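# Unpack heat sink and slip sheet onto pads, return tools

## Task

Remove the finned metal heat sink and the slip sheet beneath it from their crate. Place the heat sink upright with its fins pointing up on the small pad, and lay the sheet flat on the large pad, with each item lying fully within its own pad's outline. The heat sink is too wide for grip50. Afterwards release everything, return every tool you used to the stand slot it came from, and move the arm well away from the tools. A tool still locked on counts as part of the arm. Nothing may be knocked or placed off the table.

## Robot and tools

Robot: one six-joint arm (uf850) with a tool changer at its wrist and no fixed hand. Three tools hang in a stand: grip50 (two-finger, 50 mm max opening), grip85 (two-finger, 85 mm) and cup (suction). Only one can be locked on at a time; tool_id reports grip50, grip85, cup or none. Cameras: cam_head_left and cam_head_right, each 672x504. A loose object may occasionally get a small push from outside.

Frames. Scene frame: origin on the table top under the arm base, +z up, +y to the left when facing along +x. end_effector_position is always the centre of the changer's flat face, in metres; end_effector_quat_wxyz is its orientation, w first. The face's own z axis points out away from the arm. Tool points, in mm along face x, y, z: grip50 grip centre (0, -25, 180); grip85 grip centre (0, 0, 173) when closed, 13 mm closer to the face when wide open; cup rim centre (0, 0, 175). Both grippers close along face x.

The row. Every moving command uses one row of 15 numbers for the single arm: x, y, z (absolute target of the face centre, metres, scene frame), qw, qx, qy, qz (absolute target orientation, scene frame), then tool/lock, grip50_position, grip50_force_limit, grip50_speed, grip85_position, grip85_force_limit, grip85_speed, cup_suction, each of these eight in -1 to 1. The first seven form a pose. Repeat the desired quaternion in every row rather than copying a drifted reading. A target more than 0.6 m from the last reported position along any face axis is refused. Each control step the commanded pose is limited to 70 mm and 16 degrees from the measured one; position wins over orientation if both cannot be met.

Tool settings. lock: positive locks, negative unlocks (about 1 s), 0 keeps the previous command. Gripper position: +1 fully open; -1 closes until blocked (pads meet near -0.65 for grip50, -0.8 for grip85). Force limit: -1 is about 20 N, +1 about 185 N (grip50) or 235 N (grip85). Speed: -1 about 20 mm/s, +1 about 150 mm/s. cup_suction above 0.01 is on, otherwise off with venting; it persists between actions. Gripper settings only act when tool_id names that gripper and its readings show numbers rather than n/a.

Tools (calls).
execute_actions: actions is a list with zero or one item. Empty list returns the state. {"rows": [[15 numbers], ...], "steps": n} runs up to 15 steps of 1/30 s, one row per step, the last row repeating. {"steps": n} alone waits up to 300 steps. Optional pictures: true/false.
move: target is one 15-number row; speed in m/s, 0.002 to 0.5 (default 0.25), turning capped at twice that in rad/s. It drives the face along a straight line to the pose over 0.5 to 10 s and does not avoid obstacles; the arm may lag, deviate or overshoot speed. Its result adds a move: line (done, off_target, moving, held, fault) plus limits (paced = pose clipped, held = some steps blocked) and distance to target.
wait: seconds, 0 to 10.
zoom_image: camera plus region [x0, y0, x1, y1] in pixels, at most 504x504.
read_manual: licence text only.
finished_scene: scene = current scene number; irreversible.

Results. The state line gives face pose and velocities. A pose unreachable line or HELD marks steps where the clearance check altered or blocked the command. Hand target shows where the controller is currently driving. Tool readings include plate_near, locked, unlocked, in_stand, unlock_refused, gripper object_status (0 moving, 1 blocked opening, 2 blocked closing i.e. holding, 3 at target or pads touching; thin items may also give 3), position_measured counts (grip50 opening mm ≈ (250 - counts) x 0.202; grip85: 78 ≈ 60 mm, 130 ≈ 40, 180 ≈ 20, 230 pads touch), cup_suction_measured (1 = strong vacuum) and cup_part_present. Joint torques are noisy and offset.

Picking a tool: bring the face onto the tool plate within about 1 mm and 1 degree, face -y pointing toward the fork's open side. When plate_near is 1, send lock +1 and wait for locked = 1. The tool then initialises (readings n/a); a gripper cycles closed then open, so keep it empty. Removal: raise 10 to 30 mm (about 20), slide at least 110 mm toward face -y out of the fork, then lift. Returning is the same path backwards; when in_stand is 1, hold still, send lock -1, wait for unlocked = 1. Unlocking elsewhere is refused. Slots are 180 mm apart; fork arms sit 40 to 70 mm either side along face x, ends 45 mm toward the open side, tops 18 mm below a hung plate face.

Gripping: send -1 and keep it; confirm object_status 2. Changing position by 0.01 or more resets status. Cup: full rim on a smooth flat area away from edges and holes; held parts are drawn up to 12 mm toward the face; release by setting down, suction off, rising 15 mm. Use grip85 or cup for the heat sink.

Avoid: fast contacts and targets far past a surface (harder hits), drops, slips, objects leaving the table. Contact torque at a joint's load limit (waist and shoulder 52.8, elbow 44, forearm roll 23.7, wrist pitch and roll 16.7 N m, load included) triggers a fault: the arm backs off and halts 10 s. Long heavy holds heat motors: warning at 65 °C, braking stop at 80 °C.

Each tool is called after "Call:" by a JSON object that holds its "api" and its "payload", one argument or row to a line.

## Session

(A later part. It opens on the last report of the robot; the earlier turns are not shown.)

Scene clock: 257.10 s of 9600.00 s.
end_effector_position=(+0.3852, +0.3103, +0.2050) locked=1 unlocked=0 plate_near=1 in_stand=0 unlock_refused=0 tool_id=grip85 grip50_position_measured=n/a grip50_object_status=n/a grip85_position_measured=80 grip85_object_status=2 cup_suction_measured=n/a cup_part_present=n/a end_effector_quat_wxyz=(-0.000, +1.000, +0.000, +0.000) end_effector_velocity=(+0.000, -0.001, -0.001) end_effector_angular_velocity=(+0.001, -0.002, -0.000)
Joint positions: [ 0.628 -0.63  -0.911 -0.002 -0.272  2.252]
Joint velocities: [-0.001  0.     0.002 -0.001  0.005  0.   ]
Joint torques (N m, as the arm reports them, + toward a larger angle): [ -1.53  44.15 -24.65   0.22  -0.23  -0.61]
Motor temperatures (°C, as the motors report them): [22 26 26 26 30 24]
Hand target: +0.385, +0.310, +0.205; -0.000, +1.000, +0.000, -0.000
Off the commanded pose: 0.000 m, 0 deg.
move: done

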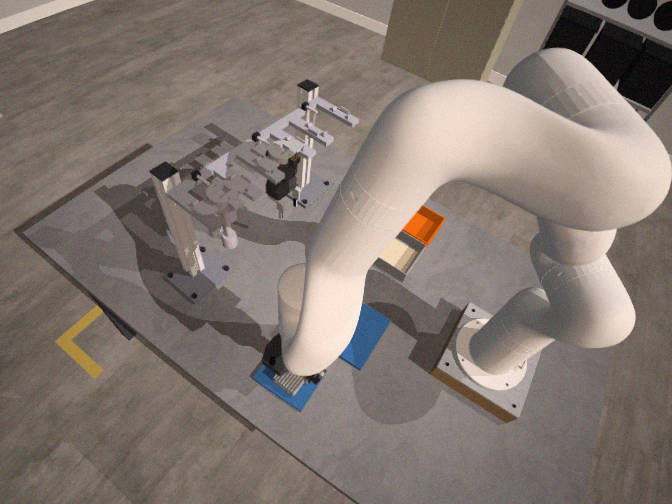

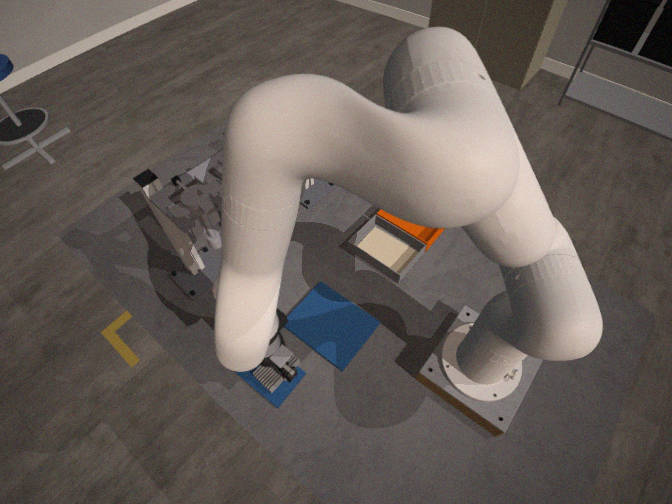

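Call:
{"api": "move", "payload": {
  "target": [0.385,0.322,0.197,0,1,0,0,0,1,0,0,-1,-0.3,-0.7,0],
  "speed": 0.02
}}

Call:
{"api": "zoom_image", "payload": {
  "camera": "cam_head_right",
  "region": [210, 320, 330, 420]
}}

Scene clock: 265.50 s of 9600.00 s.
end_effector_position=(+0.3861, +0.3224, +0.2028) locked=1 unlocked=0 plate_near=1 in_stand=0 unlock_refused=0 tool_id=grip85 grip50_position_measured=n/a grip50_object_status=n/a grip85_position_measured=80 grip85_object_status=2 cup_suction_measured=n/a cup_part_present=n/a end_effector_quat_wxyz=(-0.000, +1.000, -0.000, +0.000) end_effector_velocity=(-0.001, +0.003, +0.000) end_effector_angular_velocity=(+0.001, -0.002, +0.003)
Joint positions: [ 0.646 -0.648 -0.936 -0.003 -0.28   2.271]
Joint velocities: [ 0.005 -0.001 -0.003 -0.001  0.001  0.002]
Joint torques (N m, as the arm reports them, + toward a larger angle): [12.8  -8.49 -5.99  2.58  8.47 -0.71]
Motor temperatures (°C, as the motors report them): [22 26 26 26 30 24]
Hand target: +0.385, +0.322, +0.197; -0.000, +1.000, +0.000, -0.000
Off the commanded pose: 0.006 m, 0 deg.
move: off_target

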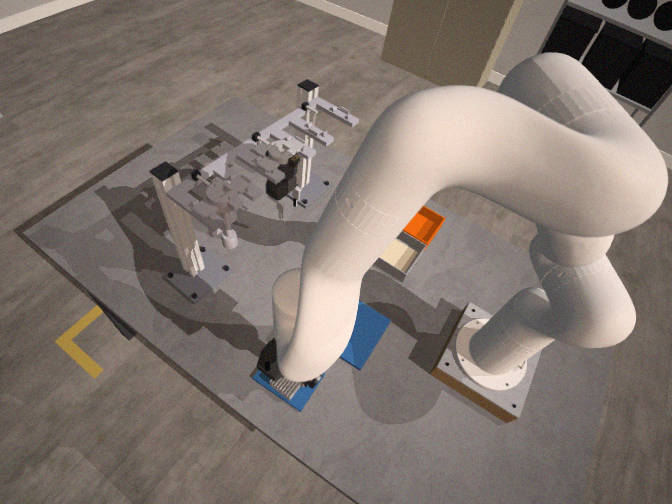

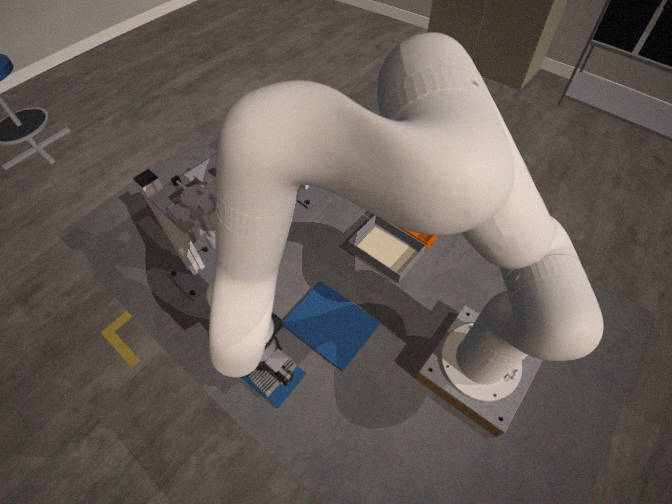

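Region (210, 320, 330, 420) of cam_head_right's 672x504 image, scaled by 4.200, with more detail than that image has.

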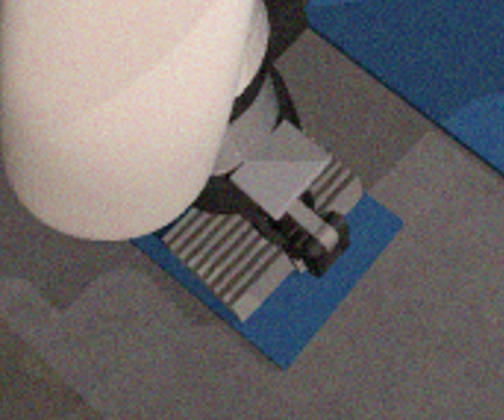

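Surface is at 0.203 here (z error). Relieve the press, open and leave.

Call:
{"api": "move", "payload": {
  "target": [0.3855,0.322,0.2035,0,1,0,0,0,1,0,0,0.8,-0.3,0,0],
  "speed": 0.01
}}

Call:
{"api": "move", "payload": {
  "target": [0.3855,0.322,0.27,0,1,0,0,0,1,0,0,0.8,-0.3,0,0],
  "speed": 0.1
}}

Call:
{"api": "move", "payload": {
  "target": [0.515,-0.1517,0.385,0,0.7299,0.6835,0,0,1,0,0,1,0,0,0],
  "speed": 0.3
}}

Call:
{"api": "zoom_image", "payload": {
  "camera": "cam_head_left",
  "region": [230, 320, 350, 420]
}}

Call:
{"api": "move", "payload": {
  "target": [0.6447,-0.1602,0.385,0,0.7299,0.6835,0,0,1,0,0,1,0,0,0],
  "speed": 0.07
}}

Call:
{"api": "move", "payload": {
  "target": [0.6447,-0.1602,0.366,0,0.7299,0.6835,0,0,1,0,0,1,0,0,0],
  "speed": 0.015
}}

Scene clock: 270.83 s of 9600.00 s.
end_effector_position=(+0.3854, +0.3220, +0.2034) locked=1 unlocked=0 plate_near=1 in_stand=0 unlock_refused=0 tool_id=grip85 grip50_position_measured=n/a grip50_object_status=n/a grip85_position_measured=28 grip85_object_status=3 cup_suction_measured=n/a cup_part_present=n/a end_effector_quat_wxyz=(+0.000, +1.000, +0.000, -0.000) end_effector_velocity=(+0.000, -0.000, +0.000) end_effector_angular_velocity=(-0.000, +0.000, -0.001)
Joint positions: [ 0.646 -0.646 -0.934 -0.004 -0.28   2.271]
Joint velocities: [-0.001  0.001 -0.     0.    -0.001  0.   ]
Joint torques (N m, as the arm reports them, + toward a larger angle): [ -1.77  43.29 -24.25   0.35  -0.21  -0.66]
Motor temperatures (°C, as the motors report them): [22 26 26 26 30 24]
Hand target: +0.385, +0.322, +0.203; -0.000, +1.000, -0.000, -0.000
Off the commanded pose: 0.000 m, 0 deg.
move: done

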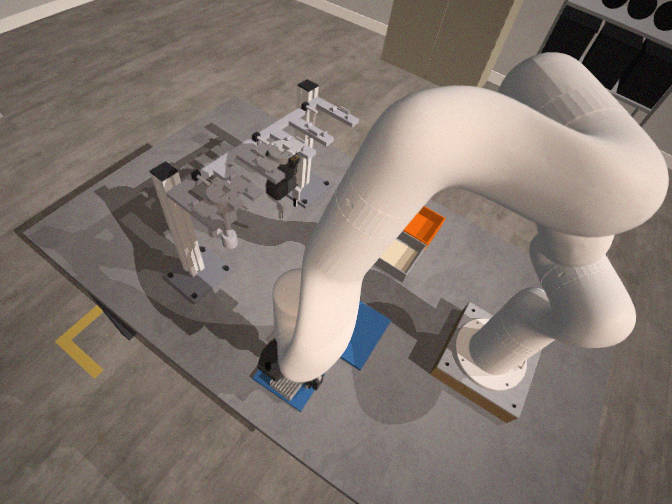

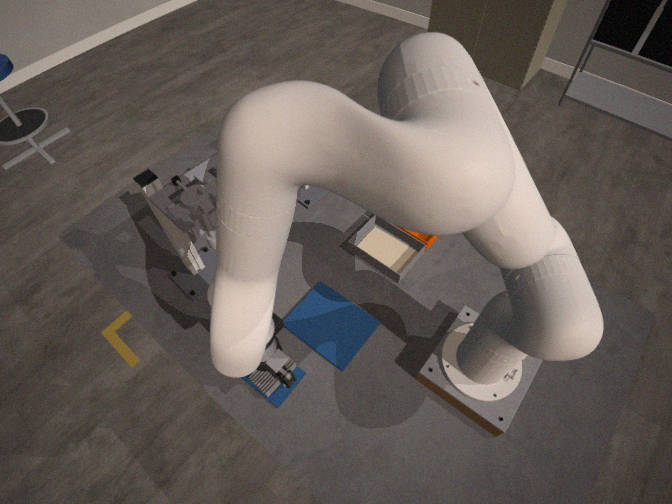

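Scene clock: 271.93 s of 9600.00 s.
end_effector_position=(+0.3852, +0.3217, +0.2698) locked=1 unlocked=0 plate_near=1 in_stand=0 unlock_refused=0 tool_id=grip85 grip50_position_measured=n/a grip50_object_status=n/a grip85_position_measured=28 grip85_object_status=3 cup_suction_measured=n/a cup_part_present=n/a end_effector_quat_wxyz=(+0.000, +1.000, -0.000, -0.000) end_effector_velocity=(+0.000, +0.000, +0.002) end_effector_angular_velocity=(+0.001, -0.001, +0.001)
Joint positions: [ 0.646 -0.507 -0.923 -0.003 -0.408  2.271]
Joint velocities: [-0.     0.003 -0.001  0.001 -0.003 -0.001]
Joint torques (N m, as the arm reports them, + toward a larger angle): [ -1.9   40.83 -27.58   0.23  -0.23  -0.63]
Motor temperatures (°C, as the motors report them): [22 26 26 26 30 24]
Hand target: +0.385, +0.322, +0.270; +0.000, +1.000, -0.000, +0.000
Off the commanded pose: 0.000 m, 0 deg.
move: done

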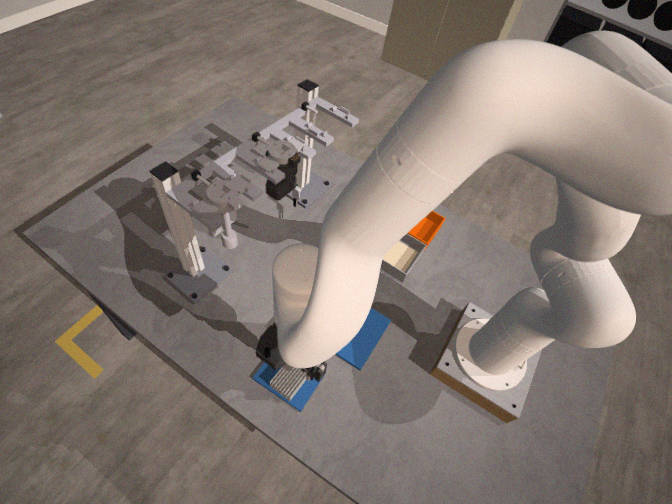

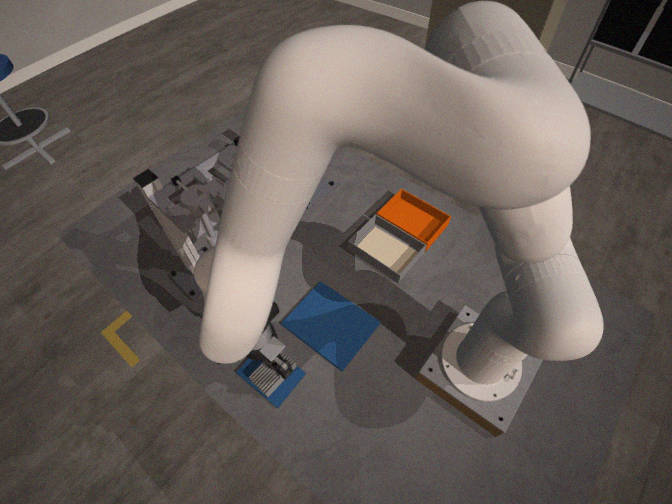

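Scene clock: 274.97 s of 9600.00 s.
end_effector_position=(+0.5138, -0.1531, +0.3852) locked=1 unlocked=0 plate_near=1 in_stand=0 unlock_refused=0 tool_id=grip85 grip50_position_measured=n/a grip50_object_status=n/a grip85_position_measured=3 grip85_object_status=3 cup_suction_measured=n/a cup_part_present=n/a end_effector_quat_wxyz=(+0.002, +0.730, +0.683, -0.003) end_effector_velocity=(+0.001, -0.002, +0.001) end_effector_angular_velocity=(+0.006, -0.000, +0.009)
Joint positions: [-0.344 -0.388 -1.073 -0.    -0.678 -0.227]
Joint velocities: [-0.004 -0.003 -0.006  0.01  -0.004 -0.021]
Joint torques (N m, as the arm reports them, + toward a larger angle): [ -2.3   40.9  -33.46   0.6   -0.37  -0.48]
Motor temperatures (°C, as the motors report them): [22 26 26 26 30 24]
Hand target: +0.514, -0.153, +0.385; +0.002, +0.730, +0.683, -0.002
Off the commanded pose: 0.002 m, 0 deg.
move: done

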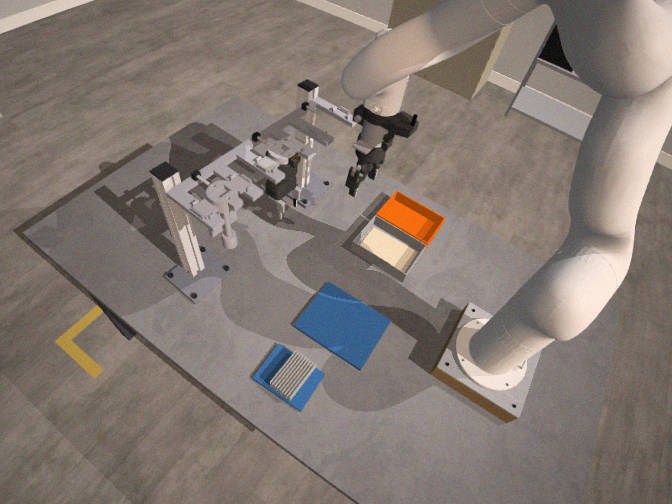

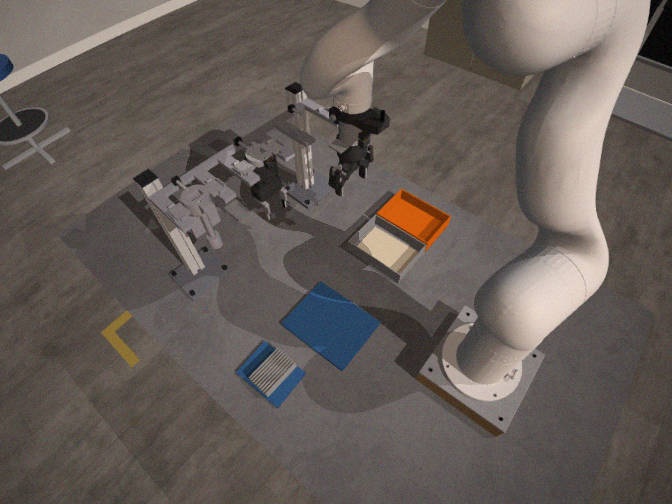

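Region (230, 320, 350, 420) of cam_head_left's 672x504 image, scaled by 4.200, with more detail than that image has.

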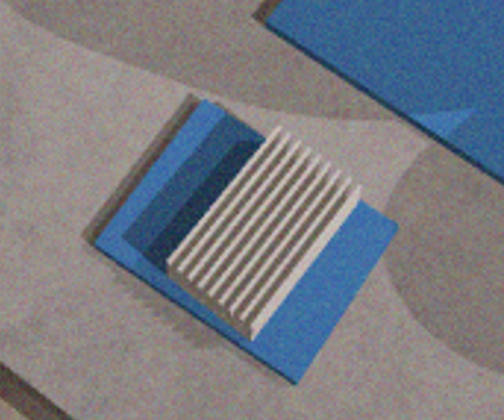

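Scene clock: 277.27 s of 9600.00 s.
end_effector_position=(+0.6444, -0.1603, +0.3855) locked=1 unlocked=0 plate_near=1 in_stand=0 unlock_refused=0 tool_id=grip85 grip50_position_measured=n/a grip50_object_status=n/a grip85_position_measured=3 grip85_object_status=3 cup_suction_measured=n/a cup_part_present=n/a end_effector_quat_wxyz=(+0.000, +0.730, +0.683, -0.000) end_effector_velocity=(+0.001, -0.000, +0.000) end_effector_angular_velocity=(-0.000, -0.000, +0.001)
Joint positions: [-0.299 -0.68  -1.512  0.008 -0.827 -0.188]
Joint velocities: [ 0.    -0.003 -0.005 -0.    -0.002 -0.   ]
Joint torques (N m, as the arm reports them, + toward a larger angle): [ -1.8   53.42 -35.33   0.55  -0.25  -0.68]
Motor temperatures (°C, as the motors report them): [22 26 26 26 30 24]
Hand target: +0.645, -0.160, +0.386; +0.000, +0.730, +0.683, +0.000
Off the commanded pose: 0.001 m, 0 deg.
move: done

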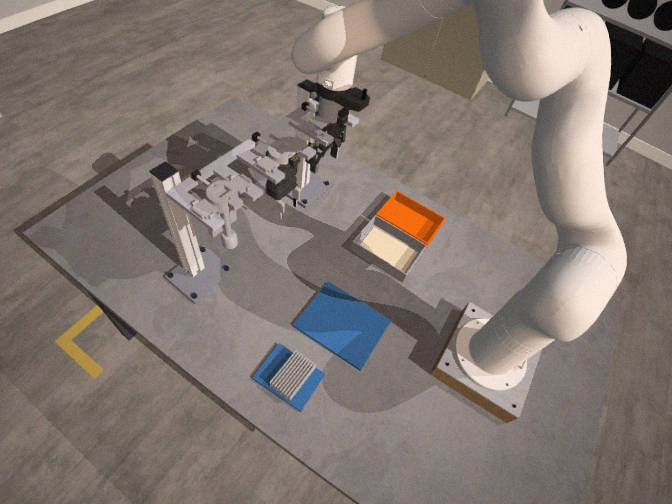

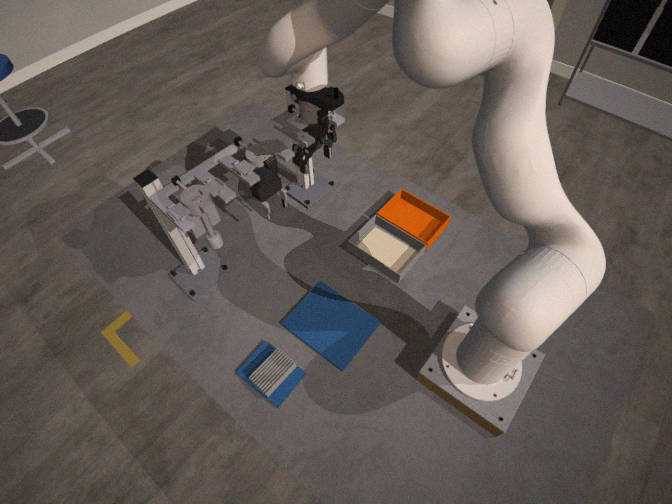

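Scene clock: 278.83 s of 9600.00 s.
end_effector_position=(+0.6448, -0.1602, +0.3661) locked=1 unlocked=0 plate_near=1 in_stand=1 unlock_refused=0 tool_id=grip85 grip50_position_measured=n/a grip50_object_status=n/a grip85_position_measured=3 grip85_object_status=3 cup_suction_measured=n/a cup_part_present=n/a end_effector_quat_wxyz=(-0.000, +0.730, +0.684, +0.000) end_effector_velocity=(+0.000, -0.000, -0.001) end_effector_angular_velocity=(-0.002, -0.001, +0.002)
Joint positions: [-0.299 -0.702 -1.501  0.009 -0.793 -0.189]
Joint velocities: [-0.    -0.001 -0.    -0.002  0.003 -0.001]
Joint torques (N m, as the arm reports them, + toward a larger angle): [ -2.35  53.77 -34.87   0.6   -0.27  -0.68]
Motor temperatures (°C, as the motors report them): [22 26 26 26 30 24]
Hand target: +0.645, -0.160, +0.366; -0.000, +0.730, +0.684, +0.000
Off the commanded pose: 0.000 m, 0 deg.
move: done

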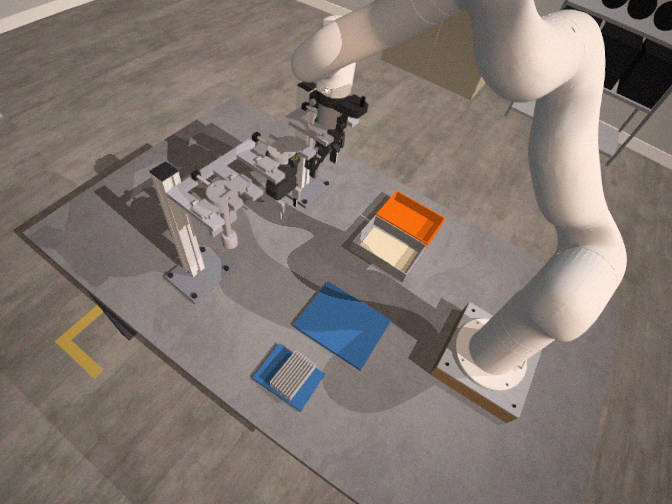

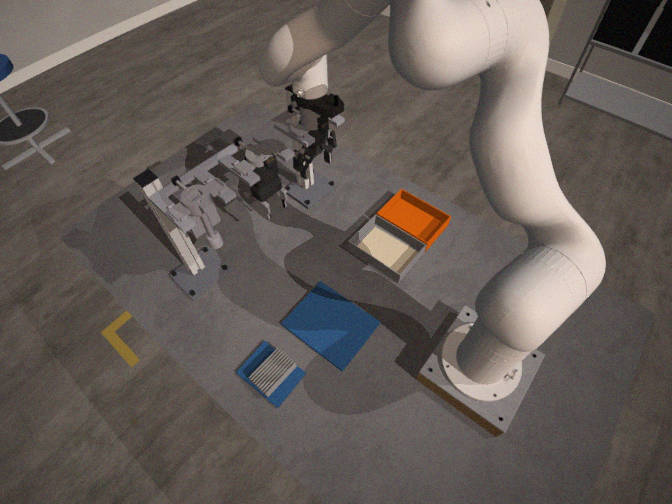

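Call:
{"api": "zoom_image", "payload": {
  "camera": "cam_head_left",
  "region": [245, 335, 335, 415]
}}

Call:
{"api": "zoom_image", "payload": {
  "camera": "cam_head_right",
  "region": [228, 333, 318, 413]
}}

Region (245, 335, 335, 415) of cam_head_left's 672x504 image, scaled by 5.600, with more detail than that image has.

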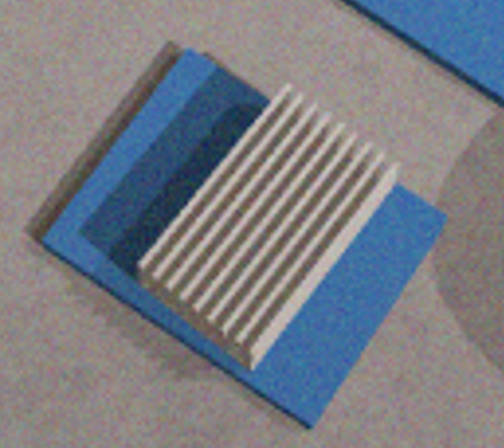

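Region (228, 333, 318, 413) of cam_head_right's 672x504 image, scaled by 5.600, with more detail than that image has.

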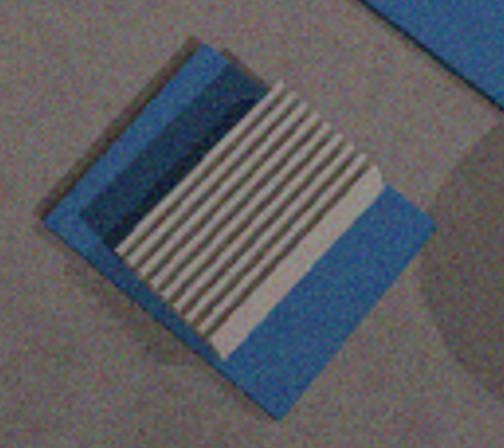

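Call:
{"api": "move", "payload": {
  "target": [0.6447,-0.1602,0.385,0,0.7299,0.6835,0,0,1,0,0,1,0,0,0],
  "speed": 0.05
}}

Call:
{"api": "move", "payload": {
  "target": [0.515,-0.1517,0.385,0,0.7299,0.6835,0,0,1,0,0,1,0,0,0],
  "speed": 0.12
}}

Call:
{"api": "move", "payload": {
  "target": [0.3855,0.322,0.26,0,1,0,0,0,1,0,0,0.9,-0.3,0,0],
  "speed": 0.3
}}

Call:
{"api": "move", "payload": {
  "target": [0.3855,0.322,0.205,0,1,0,0,0,1,0,0,0.9,-0.3,0,0],
  "speed": 0.05
}}

Call:
{"api": "move", "payload": {
  "target": [0.3855,0.322,0.205,0,1,0,0,0,1,0,0,-1,-0.3,-0.7,0],
  "speed": 0.05
}}

Call:
{"api": "move", "payload": {
  "target": [0.3855,0.322,0.22,0,1,0,0,0,1,0,0,-1,-0.3,-0.7,0],
  "speed": 0.03
}}

Call:
{"api": "move", "payload": {
  "target": [0.393,0.327,0.22,0,0.669,0.743,0,0,1,0,0,-1,-0.3,-0.7,0],
  "speed": 0.3
}}

Call:
{"api": "move", "payload": {
  "target": [0.393,0.327,0.208,0,0.669,0.743,0,0,1,0,0,-1,-0.3,-0.7,0],
  "speed": 0.015
}}

Call:
{"api": "zoom_image", "payload": {
  "camera": "cam_head_right",
  "region": [210, 320, 330, 420]
}}

Call:
{"api": "zoom_image", "payload": {
  "camera": "cam_head_left",
  "region": [230, 320, 350, 420]
}}

Scene clock: 299.30 s of 9600.00 s.
end_effector_position=(+0.6446, -0.1602, +0.3848) locked=1 unlocked=0 plate_near=1 in_stand=0 unlock_refused=0 tool_id=grip85 grip50_position_measured=n/a grip50_object_status=n/a grip85_position_measured=3 grip85_object_status=3 cup_suction_measured=n/a cup_part_present=n/a end_effector_quat_wxyz=(-0.000, +0.730, +0.683, -0.000) end_effector_velocity=(-0.000, -0.000, +0.000) end_effector_angular_velocity=(+0.000, +0.001, -0.001)
Joint positions: [-0.299 -0.681 -1.512  0.008 -0.826 -0.188]
Joint velocities: [-0.     0.    -0.001 -0.    -0.002  0.001]
Joint torques (N m, as the arm reports them, + toward a larger angle): [ -1.54  54.22 -35.24   0.66  -0.27  -0.62]
Motor temperatures (°C, as the motors report them): [22 26 26 26 30 24]
Hand target: +0.645, -0.160, +0.385; +0.000, +0.730, +0.683, -0.000
Off the commanded pose: 0.000 m, 0 deg.
move: done

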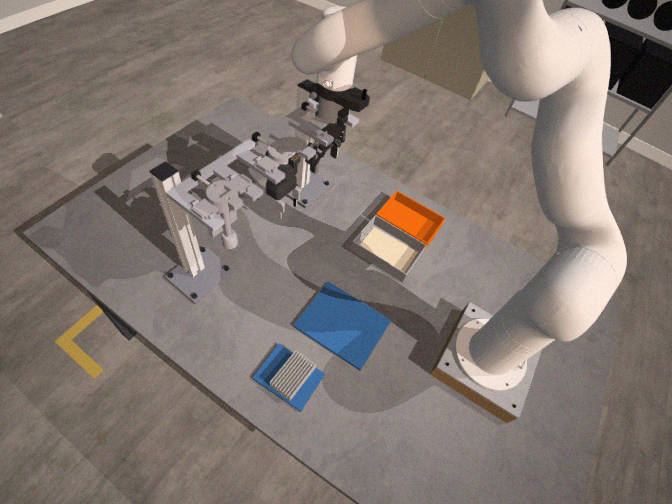

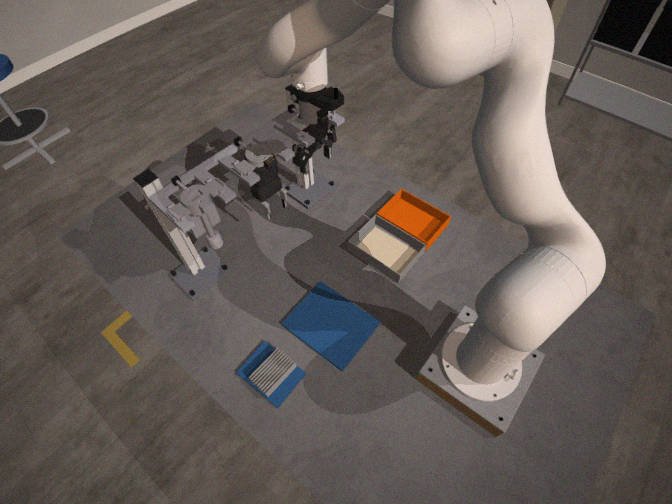

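Scene clock: 300.83 s of 9600.00 s.
end_effector_position=(+0.5154, -0.1516, +0.3845) locked=1 unlocked=0 plate_near=1 in_stand=0 unlock_refused=0 tool_id=grip85 grip50_position_measured=n/a grip50_object_status=n/a grip85_position_measured=3 grip85_object_status=3 cup_suction_measured=n/a cup_part_present=n/a end_effector_quat_wxyz=(+0.000, +0.730, +0.684, +0.000) end_effector_velocity=(-0.002, -0.000, -0.000) end_effector_angular_velocity=(+0.000, +0.001, +0.001)
Joint positions: [-0.343 -0.391 -1.076  0.011 -0.679 -0.235]
Joint velocities: [-0.001  0.003  0.004 -0.     0.001 -0.002]
Joint torques (N m, as the arm reports them, + toward a larger angle): [ -1.39  40.82 -32.98   0.48  -0.26  -0.63]
Motor temperatures (°C, as the motors report them): [22 26 26 26 30 24]
Hand target: +0.515, -0.152, +0.384; -0.000, +0.730, +0.684, -0.000
Off the commanded pose: 0.001 m, 0 deg.
move: done

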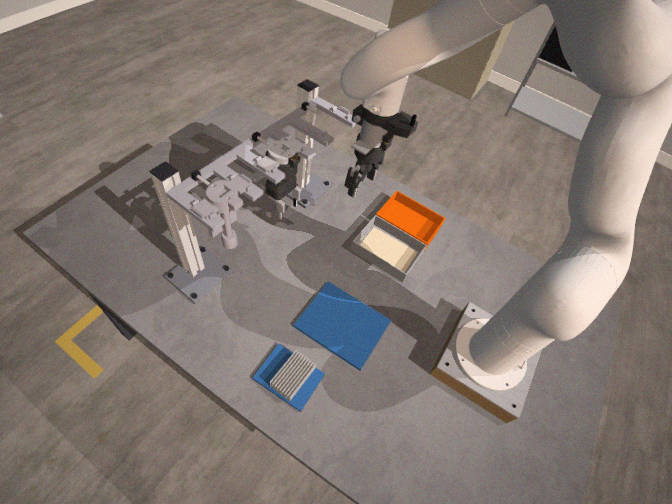

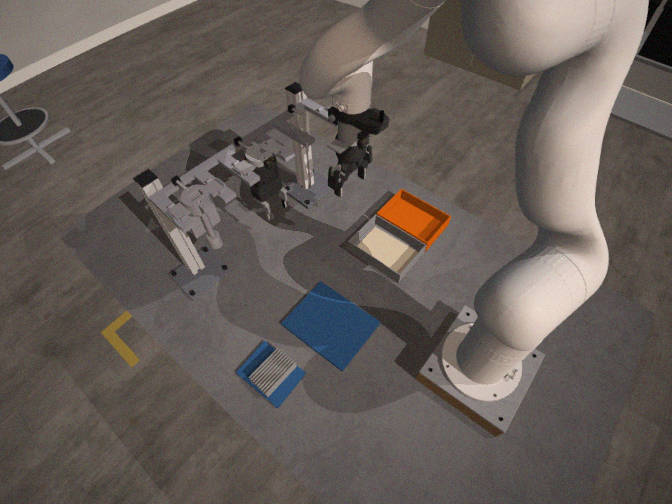

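Scene clock: 303.93 s of 9600.00 s.
end_effector_position=(+0.3867, +0.3236, +0.2597) locked=1 unlocked=0 plate_near=1 in_stand=0 unlock_refused=0 tool_id=grip85 grip50_position_measured=n/a grip50_object_status=n/a grip85_position_measured=16 grip85_object_status=3 cup_suction_measured=n/a cup_part_present=n/a end_effector_quat_wxyz=(-0.004, +1.000, +0.000, -0.000) end_effector_velocity=(-0.000, +0.001, -0.000) end_effector_angular_velocity=(-0.009, -0.005, -0.003)
Joint positions: [ 0.645 -0.529 -0.928  0.013 -0.385  2.254]
Joint velocities: [ 0.006 -0.002 -0.003 -0.027 -0.003  0.034]
Joint torques (N m, as the arm reports them, + toward a larger angle): [ -1.49  41.33 -26.69   0.74  -0.21  -0.61]
Motor temperatures (°C, as the motors report them): [22 26 26 26 30 24]
Hand target: +0.387, +0.324, +0.260; -0.003, +1.000, +0.000, +0.000
Off the commanded pose: 0.002 m, 0 deg.
move: done

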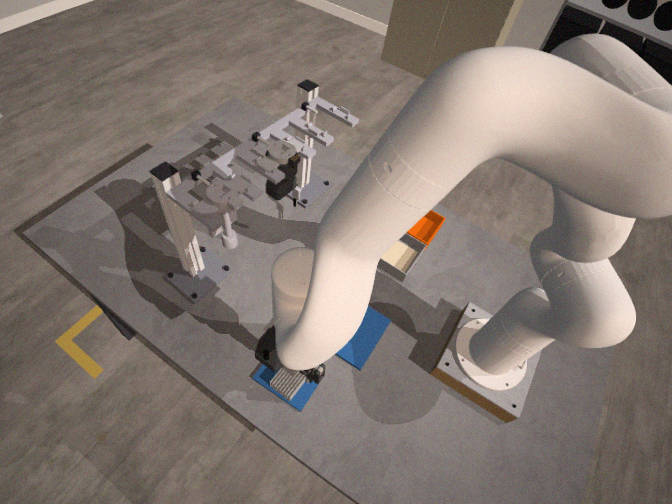

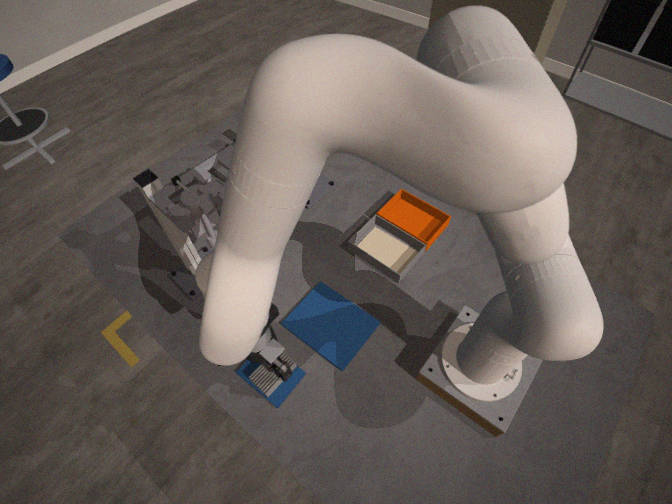

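Scene clock: 305.40 s of 9600.00 s.
end_effector_position=(+0.3857, +0.3223, +0.2051) locked=1 unlocked=0 plate_near=1 in_stand=0 unlock_refused=0 tool_id=grip85 grip50_position_measured=n/a grip50_object_status=n/a grip85_position_measured=16 grip85_object_status=3 cup_suction_measured=n/a cup_part_present=n/a end_effector_quat_wxyz=(-0.000, +1.000, +0.000, -0.000) end_effector_velocity=(-0.000, +0.000, -0.001) end_effector_angular_velocity=(+0.000, -0.000, -0.001)
Joint positions: [ 0.646 -0.643 -0.934 -0.002 -0.283  2.269]
Joint velocities: [ 0.001 -0.003 -0.001 -0.     0.002  0.002]
Joint torques (N m, as the arm reports them, + toward a larger angle): [ -1.76  43.35 -24.04   0.21  -0.25  -0.71]
Motor temperatures (°C, as the motors report them): [22 26 26 26 30 24]
Hand target: +0.386, +0.322, +0.205; -0.000, +1.000, +0.000, -0.000
Off the commanded pose: 0.000 m, 0 deg.
move: done

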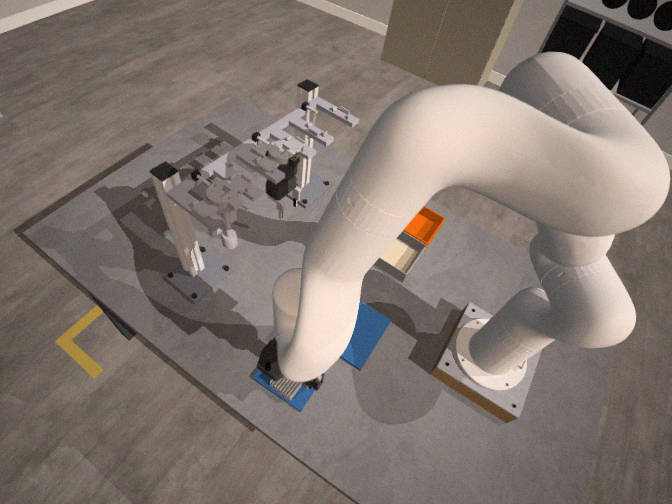

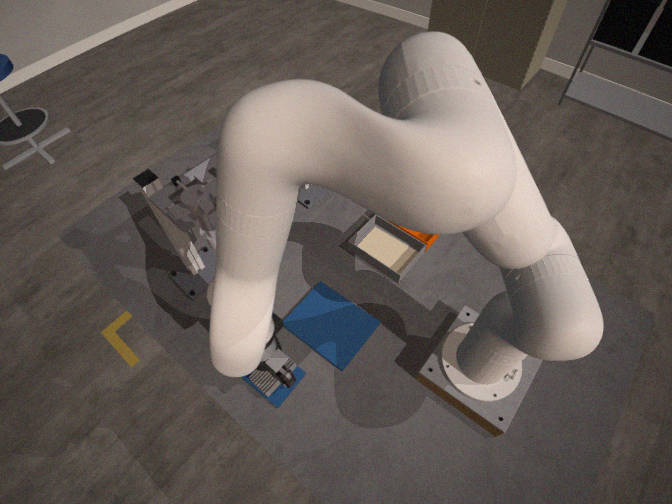

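Scene clock: 306.33 s of 9600.00 s.
end_effector_position=(+0.3856, +0.3221, +0.2053) locked=1 unlocked=0 plate_near=1 in_stand=0 unlock_refused=0 tool_id=grip85 grip50_position_measured=n/a grip50_object_status=n/a grip85_position_measured=80 grip85_object_status=2 cup_suction_measured=n/a cup_part_present=n/a end_effector_quat_wxyz=(-0.000, +1.000, -0.000, +0.000) end_effector_velocity=(-0.000, -0.000, -0.000) end_effector_angular_velocity=(-0.000, -0.000, -0.000)
Joint positions: [ 0.646 -0.642 -0.934 -0.004 -0.283  2.271]
Joint velocities: [-0.    -0.     0.    -0.001  0.     0.001]
Joint torques (N m, as the arm reports them, + toward a larger angle): [ -1.31  37.09 -22.26   0.02   0.6   -0.73]
Motor temperatures (°C, as the motors report them): [22 26 26 26 30 24]
Hand target: +0.386, +0.322, +0.205; +0.000, +1.000, +0.000, -0.000
Off the commanded pose: 0.000 m, 0 deg.
move: done

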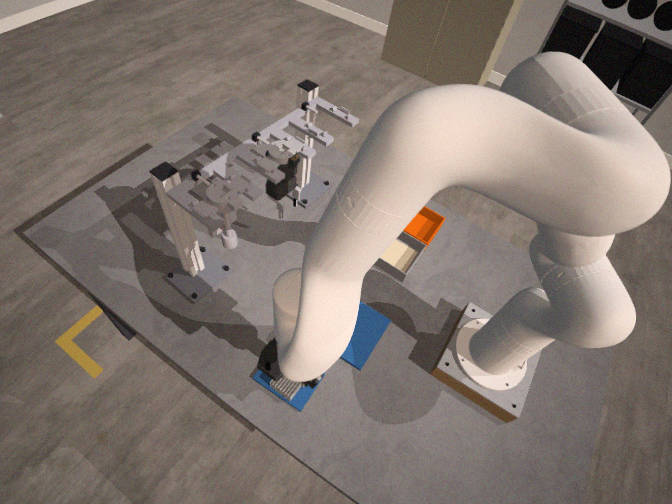

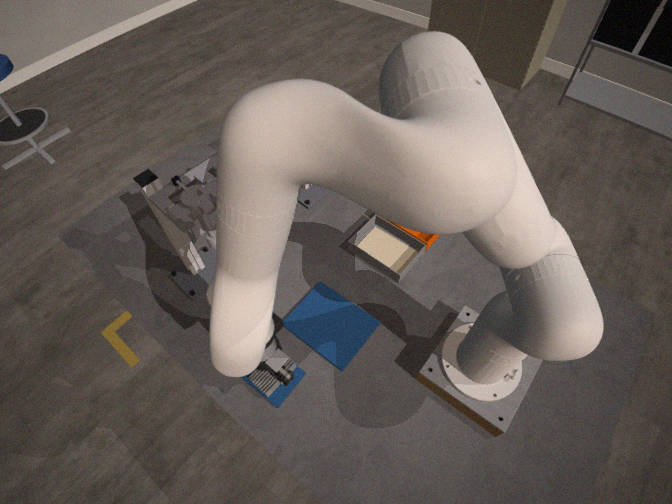

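Scene clock: 307.13 s of 9600.00 s.
end_effector_position=(+0.3854, +0.3219, +0.2198) locked=1 unlocked=0 plate_near=1 in_stand=0 unlock_refused=0 tool_id=grip85 grip50_position_measured=n/a grip50_object_status=n/a grip85_position_measured=80 grip85_object_status=2 cup_suction_measured=n/a cup_part_present=n/a end_effector_quat_wxyz=(+0.000, +1.000, -0.000, -0.000) end_effector_velocity=(-0.000, +0.000, +0.002) end_effector_angular_velocity=(-0.000, +0.000, +0.001)
Joint positions: [ 0.646 -0.61  -0.929 -0.004 -0.311  2.271]
Joint velocities: [ 0.001  0.004  0.001 -0.    -0.004 -0.001]
Joint torques (N m, as the arm reports them, + toward a larger angle): [ -1.78  43.58 -25.64   0.38  -0.21  -0.65]
Motor temperatures (°C, as the motors report them): [22 26 26 26 30 24]
Hand target: +0.385, +0.322, +0.220; +0.000, +1.000, -0.000, +0.000
Off the commanded pose: 0.000 m, 0 deg.
move: done

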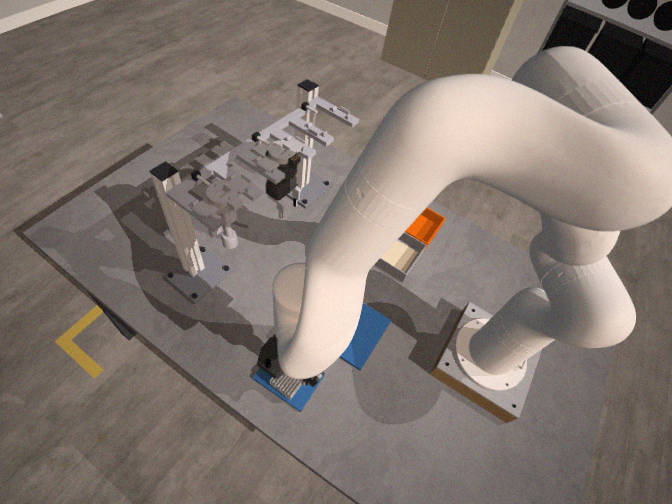

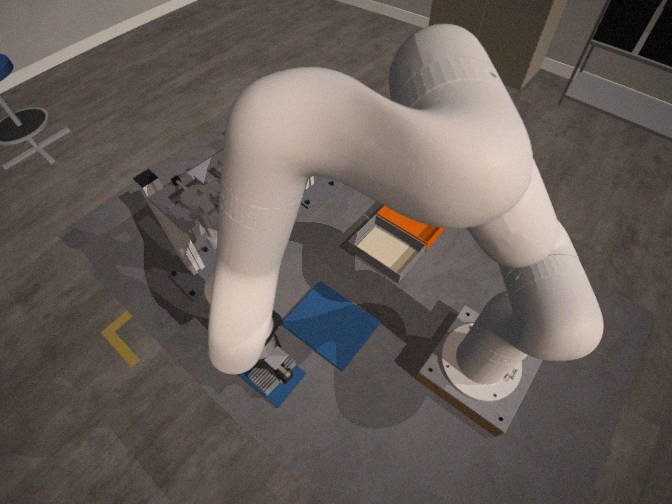

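Scene clock: 310.43 s of 9600.00 s.
end_effector_position=(+0.3930, +0.3270, +0.2200) locked=1 unlocked=0 plate_near=1 in_stand=0 unlock_refused=0 tool_id=grip85 grip50_position_measured=n/a grip50_object_status=n/a grip85_position_measured=80 grip85_object_status=2 cup_suction_measured=n/a cup_part_present=n/a end_effector_quat_wxyz=(+0.000, +0.669, +0.743, -0.000) end_effector_velocity=(-0.000, +0.000, +0.000) end_effector_angular_velocity=(+0.006, +0.006, +0.009)
Joint positions: [ 0.644 -0.624 -0.956 -0.006 -0.323  0.597]
Joint velocities: [-0.002  0.    -0.     0.028 -0.002 -0.038]
Joint torques (N m, as the arm reports them, + toward a larger angle): [ -1.57  44.48 -25.81   0.02  -0.32  -0.57]
Motor temperatures (°C, as the motors report them): [22 26 26 26 30 24]
Hand target: +0.393, +0.327, +0.220; +0.000, +0.669, +0.743, -0.000
Off the commanded pose: 0.000 m, 0 deg.
move: done

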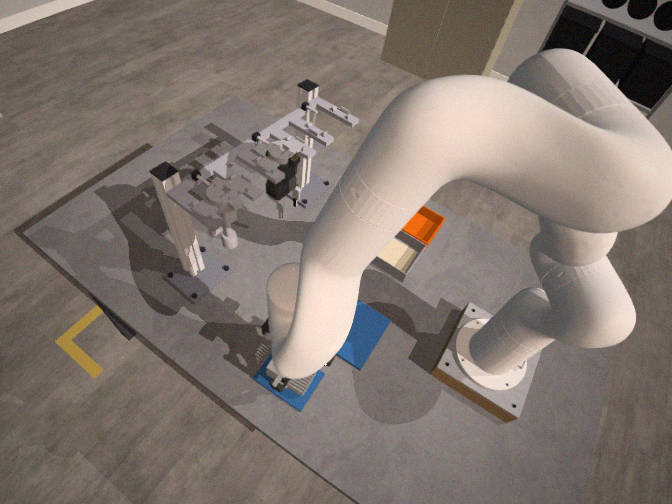

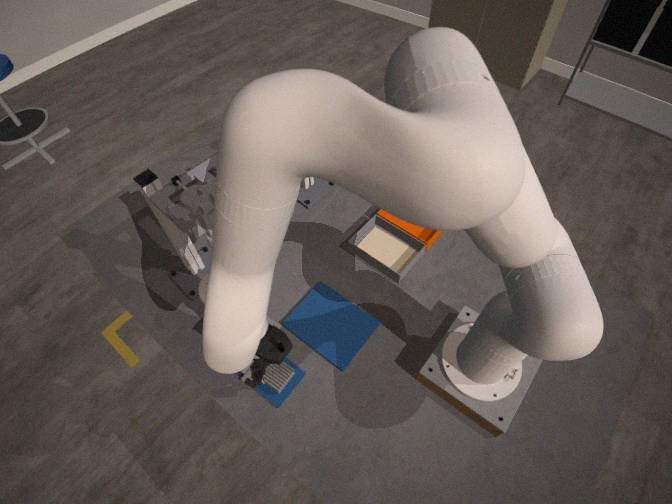

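Scene clock: 311.50 s of 9600.00 s.
end_effector_position=(+0.3930, +0.3270, +0.2081) locked=1 unlocked=0 plate_near=1 in_stand=0 unlock_refused=0 tool_id=grip85 grip50_position_measured=n/a grip50_object_status=n/a grip85_position_measured=80 grip85_object_status=2 cup_suction_measured=n/a cup_part_present=n/a end_effector_quat_wxyz=(-0.000, +0.669, +0.743, +0.000) end_effector_velocity=(+0.000, +0.001, -0.001) end_effector_angular_velocity=(+0.001, -0.001, -0.001)
Joint positions: [ 0.644 -0.65  -0.959 -0.003 -0.301  0.593]
Joint velocities: [ 0.001 -0.002 -0.001  0.002  0.003  0.   ]
Joint torques (N m, as the arm reports them, + toward a larger angle): [ -1.69  45.05 -25.15   0.35  -0.29  -0.7 ]
Motor temperatures (°C, as the motors report them): [22 26 26 26 30 24]
Hand target: +0.393, +0.327, +0.208; -0.000, +0.669, +0.743, +0.000
Off the commanded pose: 0.000 m, 0 deg.
move: done

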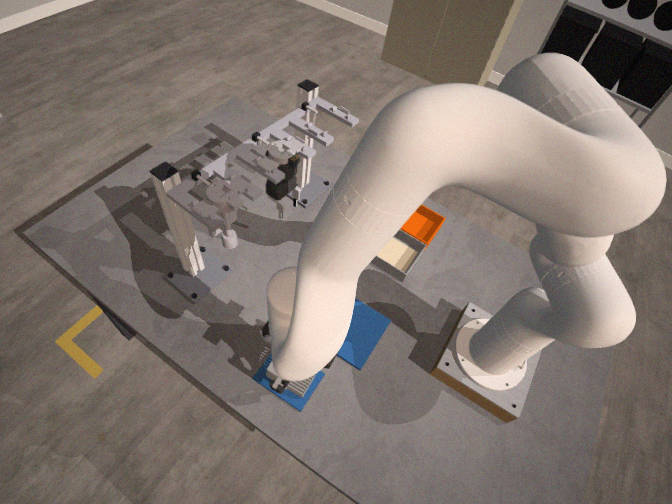

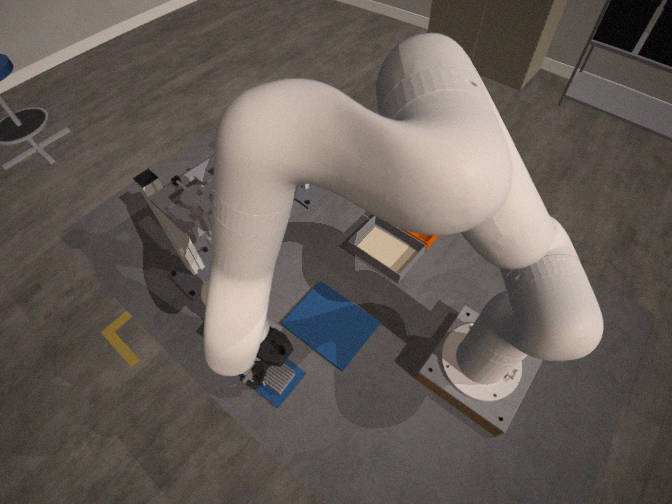

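Region (210, 320, 330, 420) of cam_head_right's 672x504 image, scaled by 4.200, with more detail than that image has.

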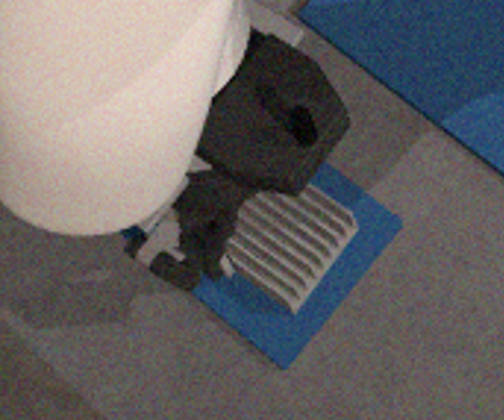

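Region (230, 320, 350, 420) of cam_head_left's 672x504 image, scaled by 4.200, with more detail than that image has.

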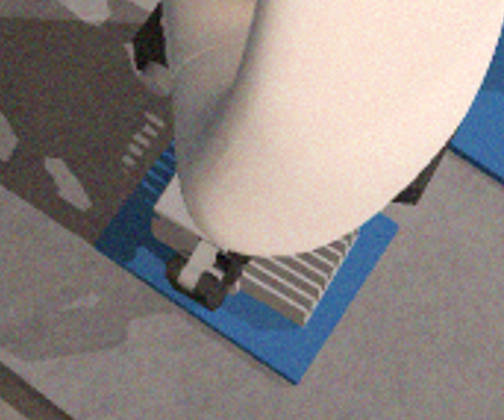

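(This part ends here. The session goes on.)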